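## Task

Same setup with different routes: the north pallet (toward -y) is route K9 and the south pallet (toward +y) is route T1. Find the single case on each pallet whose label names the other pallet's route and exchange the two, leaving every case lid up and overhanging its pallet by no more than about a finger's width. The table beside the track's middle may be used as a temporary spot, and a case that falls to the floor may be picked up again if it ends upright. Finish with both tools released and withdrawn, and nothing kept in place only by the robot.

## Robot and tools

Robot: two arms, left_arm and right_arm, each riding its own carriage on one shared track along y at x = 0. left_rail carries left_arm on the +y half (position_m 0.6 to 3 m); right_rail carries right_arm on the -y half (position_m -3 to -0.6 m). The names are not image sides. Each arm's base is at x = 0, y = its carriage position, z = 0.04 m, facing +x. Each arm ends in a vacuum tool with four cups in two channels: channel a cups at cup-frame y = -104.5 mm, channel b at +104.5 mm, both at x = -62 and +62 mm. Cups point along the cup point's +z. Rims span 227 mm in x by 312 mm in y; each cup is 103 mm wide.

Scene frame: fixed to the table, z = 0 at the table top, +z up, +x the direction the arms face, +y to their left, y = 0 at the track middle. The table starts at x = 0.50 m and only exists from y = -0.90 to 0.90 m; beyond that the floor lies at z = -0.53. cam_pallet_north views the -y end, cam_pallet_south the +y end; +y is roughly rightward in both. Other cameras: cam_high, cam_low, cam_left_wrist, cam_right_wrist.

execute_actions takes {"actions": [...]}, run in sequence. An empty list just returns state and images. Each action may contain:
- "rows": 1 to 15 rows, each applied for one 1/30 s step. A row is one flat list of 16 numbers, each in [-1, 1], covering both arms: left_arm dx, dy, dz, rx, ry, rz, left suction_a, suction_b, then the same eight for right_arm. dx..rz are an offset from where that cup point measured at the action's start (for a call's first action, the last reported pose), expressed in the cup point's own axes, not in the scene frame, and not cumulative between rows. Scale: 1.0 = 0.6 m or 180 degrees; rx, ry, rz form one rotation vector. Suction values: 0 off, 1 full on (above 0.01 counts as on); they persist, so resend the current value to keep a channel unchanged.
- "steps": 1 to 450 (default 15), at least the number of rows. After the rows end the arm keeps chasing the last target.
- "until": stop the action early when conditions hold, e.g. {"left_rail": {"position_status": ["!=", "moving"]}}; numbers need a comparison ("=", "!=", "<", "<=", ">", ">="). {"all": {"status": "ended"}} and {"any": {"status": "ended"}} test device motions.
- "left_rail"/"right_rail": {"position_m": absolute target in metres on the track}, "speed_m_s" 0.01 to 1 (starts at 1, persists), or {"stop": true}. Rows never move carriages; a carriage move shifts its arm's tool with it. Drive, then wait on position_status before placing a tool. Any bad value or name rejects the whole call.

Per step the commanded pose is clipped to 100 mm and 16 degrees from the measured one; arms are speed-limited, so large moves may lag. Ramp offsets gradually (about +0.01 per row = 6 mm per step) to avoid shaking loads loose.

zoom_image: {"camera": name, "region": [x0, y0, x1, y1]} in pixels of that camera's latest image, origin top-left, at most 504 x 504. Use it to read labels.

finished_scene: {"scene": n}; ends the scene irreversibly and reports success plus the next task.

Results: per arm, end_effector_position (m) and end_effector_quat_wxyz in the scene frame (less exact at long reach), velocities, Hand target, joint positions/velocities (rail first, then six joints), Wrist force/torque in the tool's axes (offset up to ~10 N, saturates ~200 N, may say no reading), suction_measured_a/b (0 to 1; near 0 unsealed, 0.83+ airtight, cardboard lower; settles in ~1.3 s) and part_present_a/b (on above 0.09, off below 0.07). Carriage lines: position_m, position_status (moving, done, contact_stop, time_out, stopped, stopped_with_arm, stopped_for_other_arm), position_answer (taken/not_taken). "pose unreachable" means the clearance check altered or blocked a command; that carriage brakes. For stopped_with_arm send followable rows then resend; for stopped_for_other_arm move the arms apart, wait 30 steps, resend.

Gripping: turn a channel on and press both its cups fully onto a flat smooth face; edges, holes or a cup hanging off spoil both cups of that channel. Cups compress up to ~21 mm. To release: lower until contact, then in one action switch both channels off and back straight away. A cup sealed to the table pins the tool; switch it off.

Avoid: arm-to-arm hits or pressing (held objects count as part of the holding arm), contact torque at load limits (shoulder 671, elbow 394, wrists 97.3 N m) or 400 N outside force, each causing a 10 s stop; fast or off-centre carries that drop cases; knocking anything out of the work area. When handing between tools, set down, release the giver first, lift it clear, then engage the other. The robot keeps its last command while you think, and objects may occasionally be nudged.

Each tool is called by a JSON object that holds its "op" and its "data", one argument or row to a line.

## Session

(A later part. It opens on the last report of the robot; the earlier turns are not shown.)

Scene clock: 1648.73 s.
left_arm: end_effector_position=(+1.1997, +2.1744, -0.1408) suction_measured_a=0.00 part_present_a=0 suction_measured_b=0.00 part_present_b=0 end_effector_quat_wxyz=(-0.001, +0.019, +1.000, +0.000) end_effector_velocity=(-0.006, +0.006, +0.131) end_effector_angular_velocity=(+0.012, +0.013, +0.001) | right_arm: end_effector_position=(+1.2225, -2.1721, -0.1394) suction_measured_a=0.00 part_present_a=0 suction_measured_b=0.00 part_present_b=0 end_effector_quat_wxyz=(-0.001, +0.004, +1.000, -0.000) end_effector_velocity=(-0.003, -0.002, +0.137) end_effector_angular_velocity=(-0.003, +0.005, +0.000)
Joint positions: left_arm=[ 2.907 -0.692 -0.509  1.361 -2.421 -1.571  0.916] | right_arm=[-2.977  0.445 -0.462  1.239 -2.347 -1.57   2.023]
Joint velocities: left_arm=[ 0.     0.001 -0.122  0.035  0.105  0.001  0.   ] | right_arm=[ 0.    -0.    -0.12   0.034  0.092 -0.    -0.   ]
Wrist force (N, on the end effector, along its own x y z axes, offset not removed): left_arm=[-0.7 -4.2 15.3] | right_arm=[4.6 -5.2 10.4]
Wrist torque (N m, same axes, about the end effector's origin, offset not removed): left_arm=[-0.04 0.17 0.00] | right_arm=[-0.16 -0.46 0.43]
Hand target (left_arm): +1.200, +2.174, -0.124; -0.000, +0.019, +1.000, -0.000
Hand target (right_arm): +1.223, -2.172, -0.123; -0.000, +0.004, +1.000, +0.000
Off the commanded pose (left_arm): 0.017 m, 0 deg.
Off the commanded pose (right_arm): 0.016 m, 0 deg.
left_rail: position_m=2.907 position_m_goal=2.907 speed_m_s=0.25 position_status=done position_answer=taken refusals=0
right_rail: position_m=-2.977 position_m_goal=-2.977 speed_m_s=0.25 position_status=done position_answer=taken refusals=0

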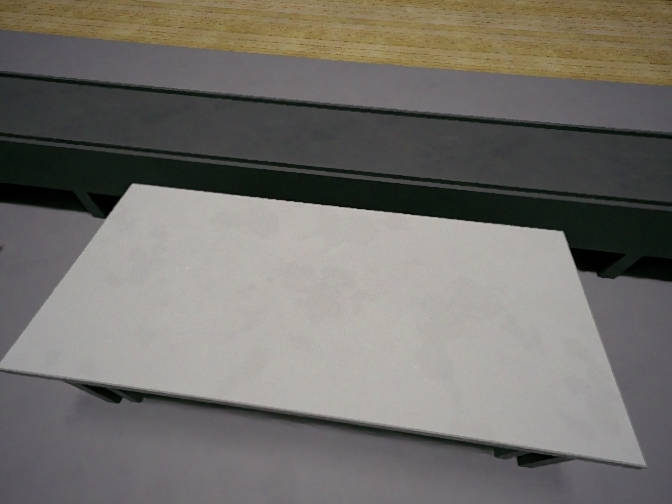

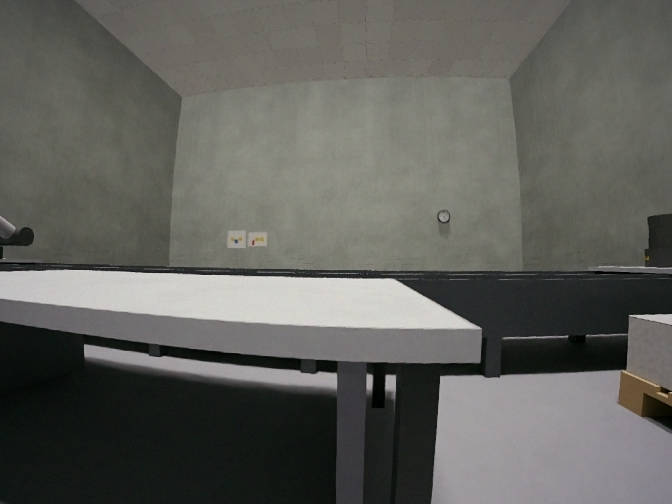

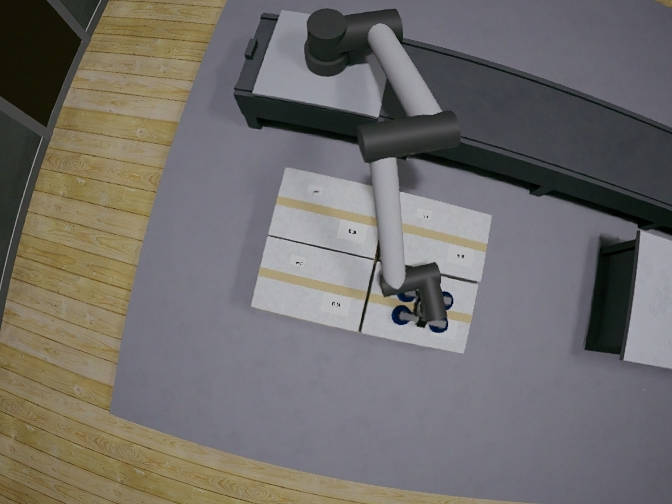

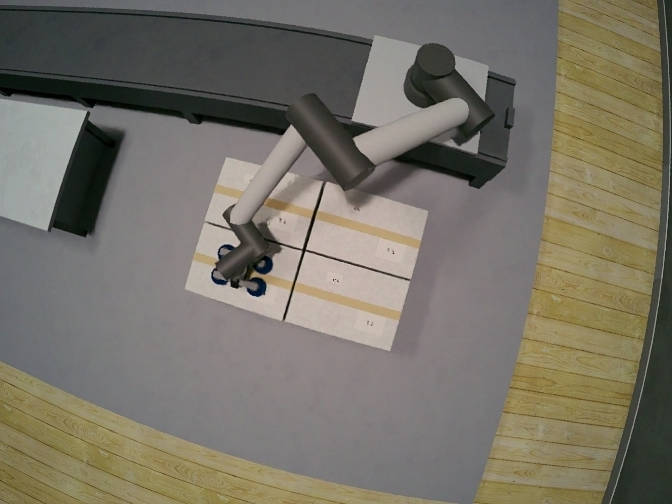

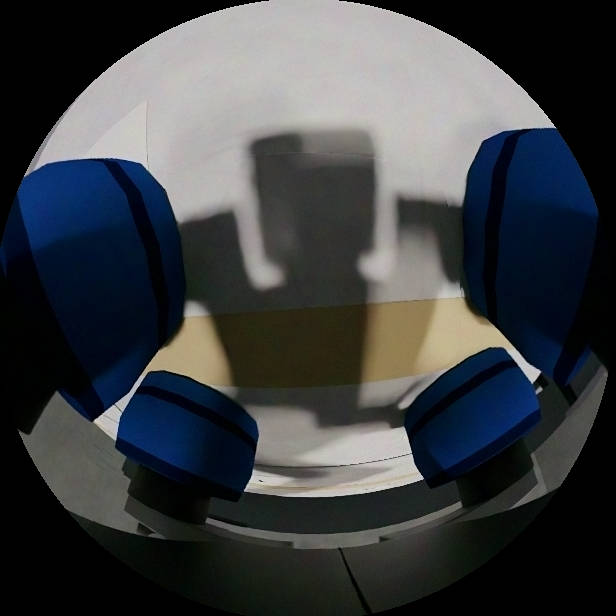

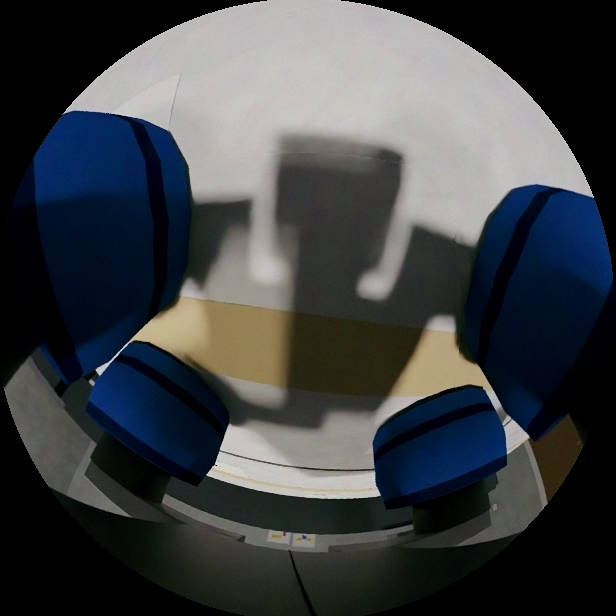

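{"op": "execute_actions", "data": {
  "actions": [
    {"steps":1,"left_rail":{"position_m":2.113,"speed_m_s":0.3},"right_rail":{"position_m":-2.185,"speed_m_s":0.3}}
  ]
}}

Scene clock: 1658.27 s.
left_arm: end_effector_position=(+1.2003, +2.1740, -0.1243) suction_measured_a=0.00 part_present_a=0 suction_measured_b=0.00 part_present_b=0 end_effector_quat_wxyz=(-0.000, +0.019, +1.000, -0.000) end_effector_velocity=(+0.000, -0.001, +0.000) end_effector_angular_velocity=(-0.000, -0.000, +0.000) | right_arm: end_effector_position=(+1.2231, -2.1717, -0.1232) suction_measured_a=0.00 part_present_a=0 suction_measured_b=0.00 part_present_b=0 end_effector_quat_wxyz=(-0.000, +0.004, +1.000, +0.000) end_effector_velocity=(+0.000, +0.000, +0.000) end_effector_angular_velocity=(+0.000, -0.000, -0.000)
Joint positions: left_arm=[ 2.907 -0.692 -0.523  1.364 -2.411 -1.571  0.916] | right_arm=[-2.977  0.445 -0.475  1.242 -2.338 -1.57   2.023]
Joint velocities: left_arm=[-0.001  0.    -0.     0.    -0.    -0.    -0.   ] | right_arm=[ 0. -0. -0. -0.  0.  0.  0.]
Wrist force (N, on the end effector, along its own x y z axes, offset not removed): left_arm=[3.9 -2.0 -2.6] | right_arm=[0.8 -4.4 -5.2]
Wrist torque (N m, same axes, about the end effector's origin, offset not removed): left_arm=[-0.21 -0.40 0.04] | right_arm=[-0.29 0.18 0.44]
Hand target (left_arm): +1.200, +2.172, -0.124; -0.000, +0.019, +1.000, -0.000
Hand target (right_arm): +1.223, -2.169, -0.123; -0.000, +0.004, +1.000, +0.000
Off the commanded pose (left_arm): 0.000 m, 0 deg.
Off the commanded pose (right_arm): 0.000 m, 0 deg.
left_rail: position_m=2.907 position_m_goal=2.113 speed_m_s=0.30 position_status=moving position_answer=taken refusals=0
right_rail: position_m=-2.977 position_m_goal=-2.185 speed_m_s=0.30 position_status=moving position_answer=taken refusals=0

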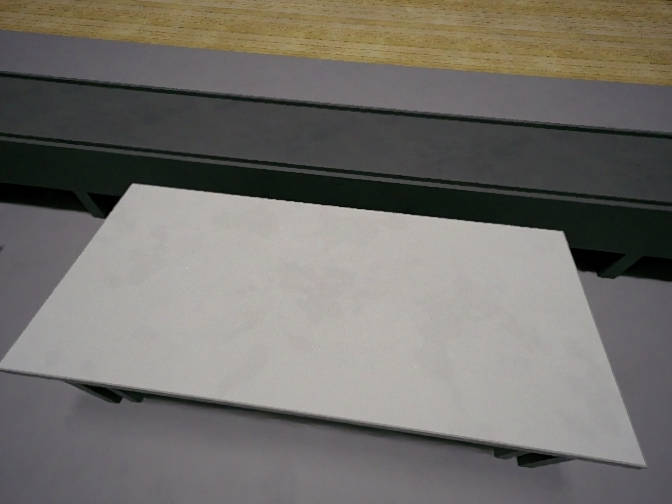

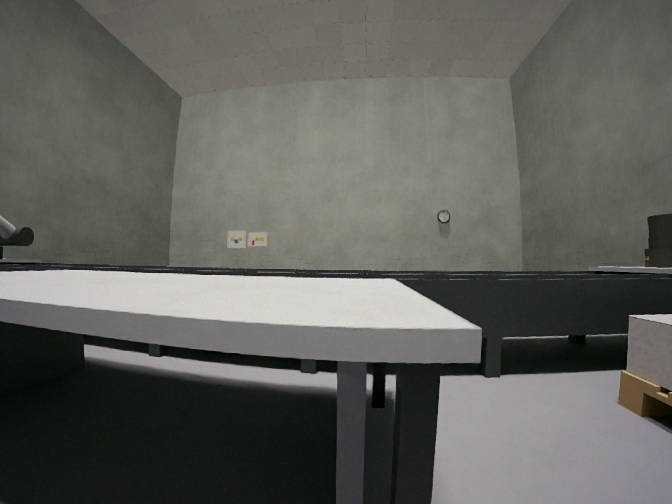

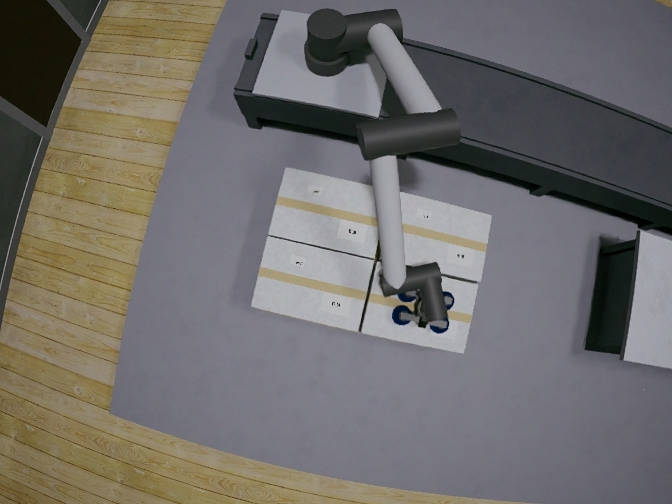

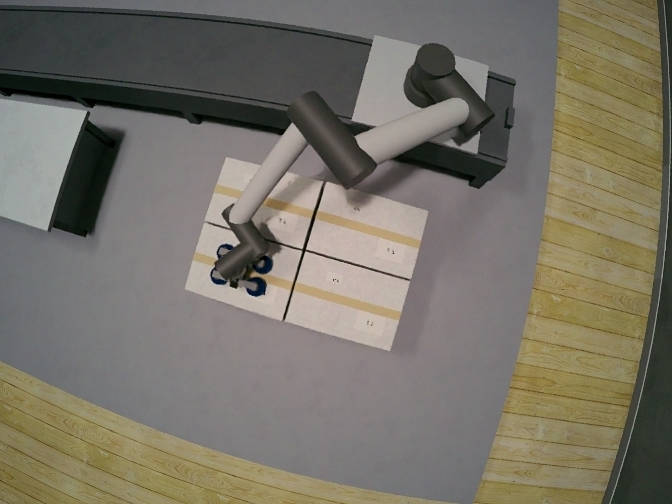

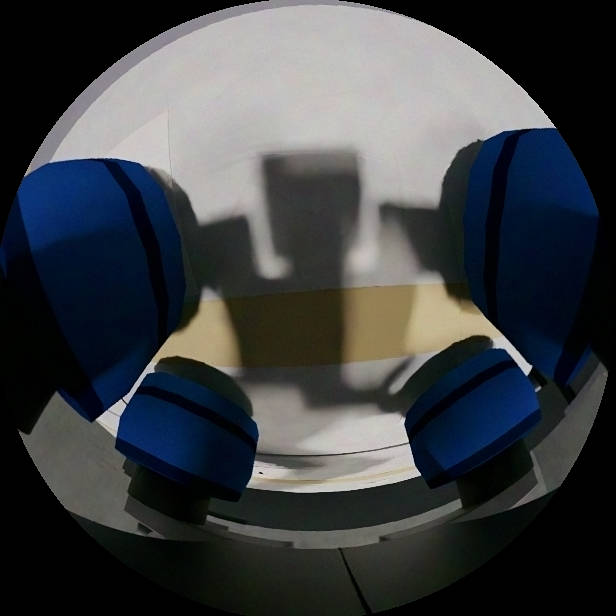

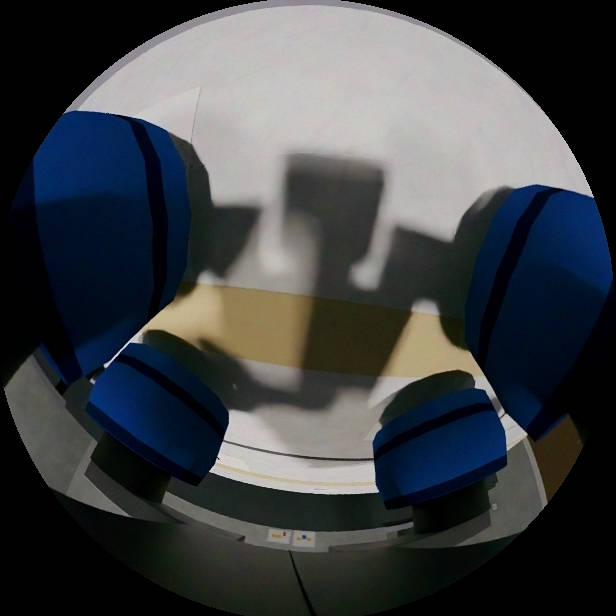

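{"op": "execute_actions", "data": {
  "actions": []
}}

{"op": "zoom_image", "data": {
  "camera": "cam_pallet_south",
  "region": [175, 145, 440, 360]
}}

{"op": "zoom_image", "data": {
  "camera": "cam_pallet_north",
  "region": [240, 155, 505, 365]
}}

{"op": "zoom_image", "data": {
  "camera": "cam_pallet_south",
  "region": [175, 210, 315, 330]
}}

{"op": "zoom_image", "data": {
  "camera": "cam_pallet_north",
  "region": [350, 245, 490, 365]
}}

Scene clock: 1677.37 s.
left_arm: end_effector_position=(+1.2002, +1.3798, -0.1240) suction_measured_a=0.00 part_present_a=0 suction_measured_b=0.00 part_present_b=0 end_effector_quat_wxyz=(-0.000, +0.019, +1.000, -0.000) end_effector_velocity=(+0.000, +0.000, +0.000) end_effector_angular_velocity=(+0.000, -0.000, +0.000) | right_arm: end_effector_position=(+1.2230, -1.3796, -0.1230) suction_measured_a=0.00 part_present_a=0 suction_measured_b=0.00 part_present_b=0 end_effector_quat_wxyz=(-0.000, +0.004, +1.000, +0.000) end_effector_velocity=(-0.000, -0.000, -0.000) end_effector_angular_velocity=(-0.000, +0.000, +0.000)
Joint positions: left_arm=[ 2.113 -0.692 -0.523  1.364 -2.411 -1.571  0.916] | right_arm=[-2.185  0.445 -0.476  1.242 -2.338 -1.57   2.023]
Joint velocities: left_arm=[ 0.  0.  0. -0.  0.  0.  0.] | right_arm=[ 0.  0.  0. -0.  0. -0. -0.]
Wrist force (N, on the end effector, along its own x y z axes, offset not removed): left_arm=[1.4 -2.1 -4.7] | right_arm=[1.7 -5.7 -6.5]
Wrist torque (N m, same axes, about the end effector's origin, offset not removed): left_arm=[-0.07 0.06 -0.14] | right_arm=[-0.41 -0.02 0.35]
Hand target (left_arm): +1.200, +1.380, -0.124; -0.000, +0.019, +1.000, -0.000
Hand target (right_arm): +1.223, -1.380, -0.123; -0.000, +0.004, +1.000, +0.000
Off the commanded pose (left_arm): 0.000 m, 0 deg.
Off the commanded pose (right_arm): 0.000 m, 0 deg.
left_rail: position_m=2.113 position_m_goal=2.113 speed_m_s=0.30 position_status=done position_answer=taken refusals=0
right_rail: position_m=-2.185 position_m_goal=-2.185 speed_m_s=0.30 position_status=done position_answer=taken refusals=0

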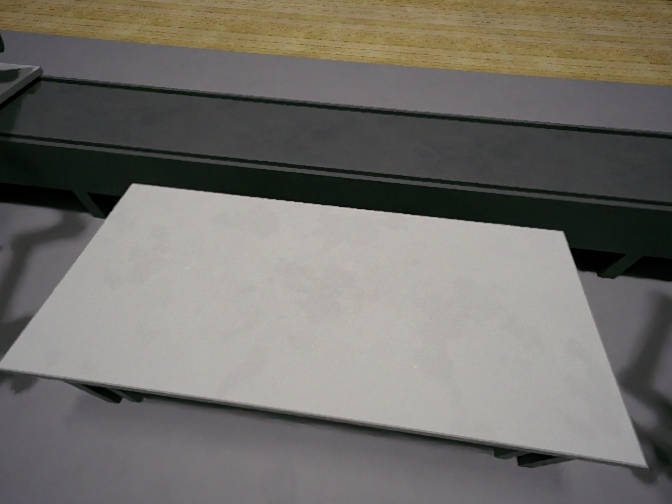

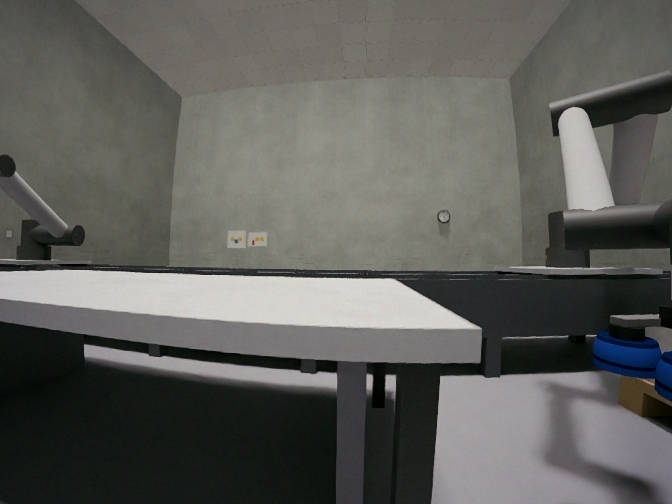

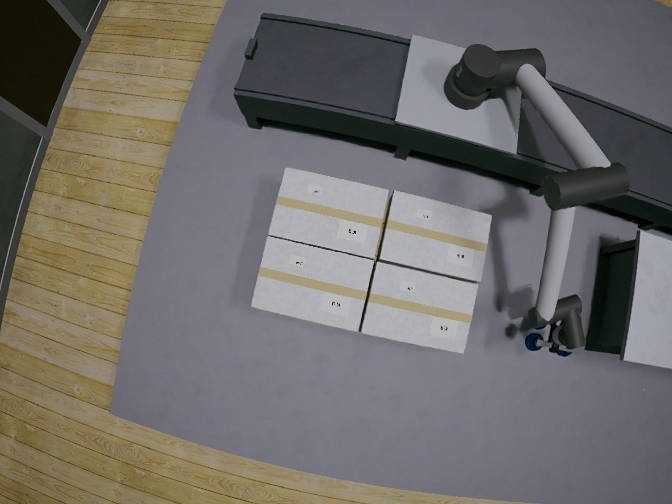

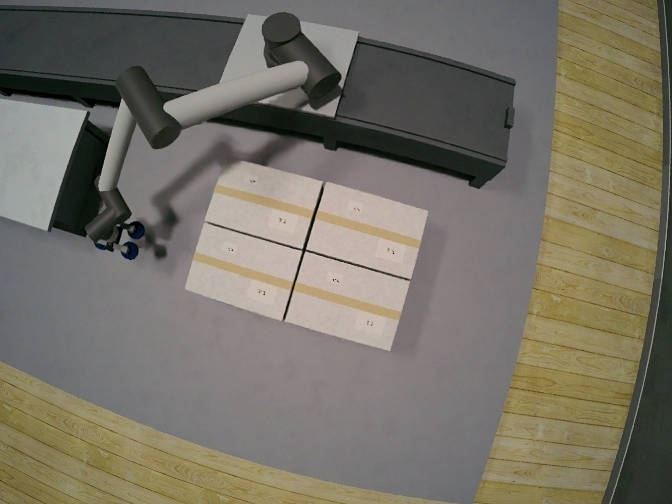

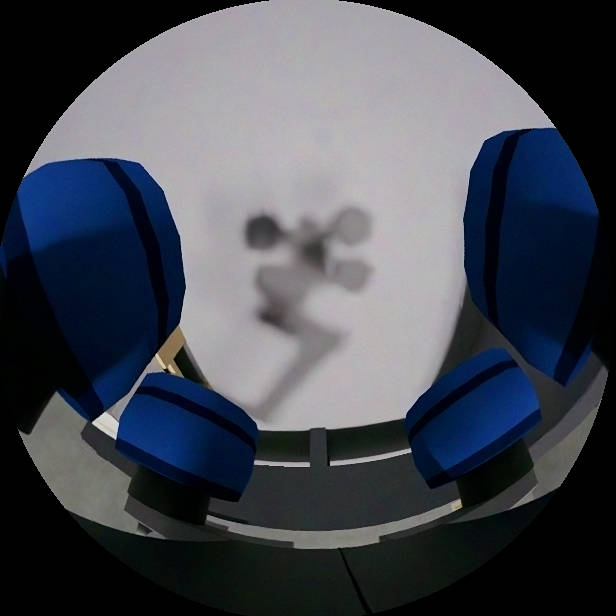

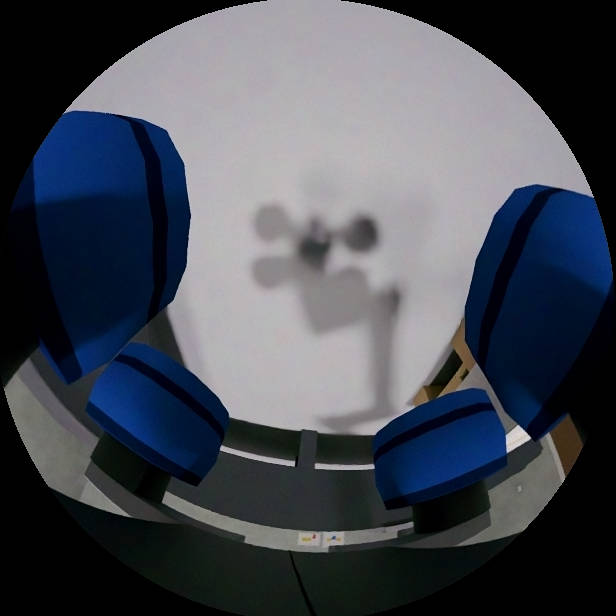

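Region (175, 145, 440, 360) of cam_pallet_south's 672x504 image, scaled by 1.902, with more detail than that image has; it fills the top 409 rows of this view, and the rest is white.

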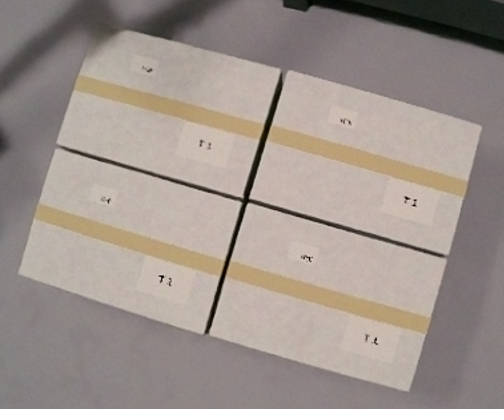

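Region (240, 155, 505, 365) of cam_pallet_north's 672x504 image, scaled by 1.902, with more detail than that image has; it fills the top 399 rows of this view, and the rest is white.

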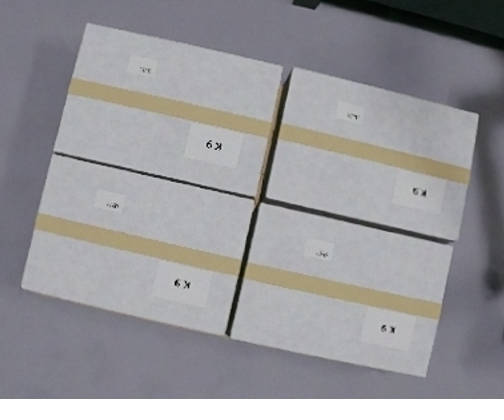

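Region (175, 210, 315, 330) of cam_pallet_south's 672x504 image, scaled by 3.600, with more detail than that image has; it fills the top 432 rows of this view, and the rest is white.

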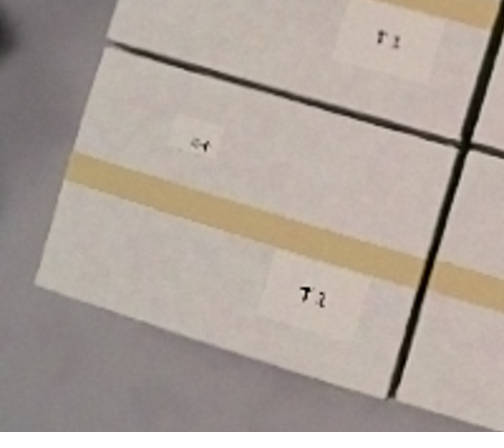

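Region (350, 245, 490, 365) of cam_pallet_north's 672x504 image, scaled by 3.600, with more detail than that image has; it fills the top 432 rows of this view, and the rest is white.

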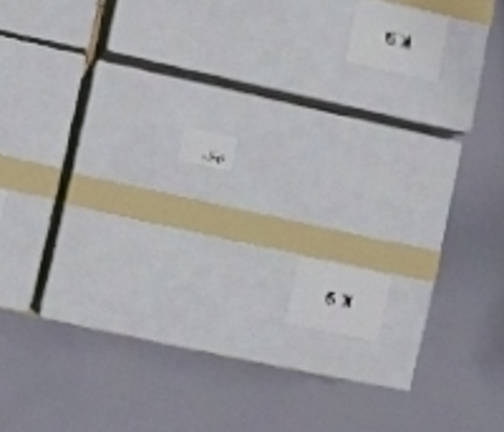

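All four north cases read K9 and all four south cases read T1. The two swapped cases line up with their neighbours, and both arms are clear.

{"op": "finished_scene", "data": {
  "scene": 2
}}

The scene is finished: the task was done.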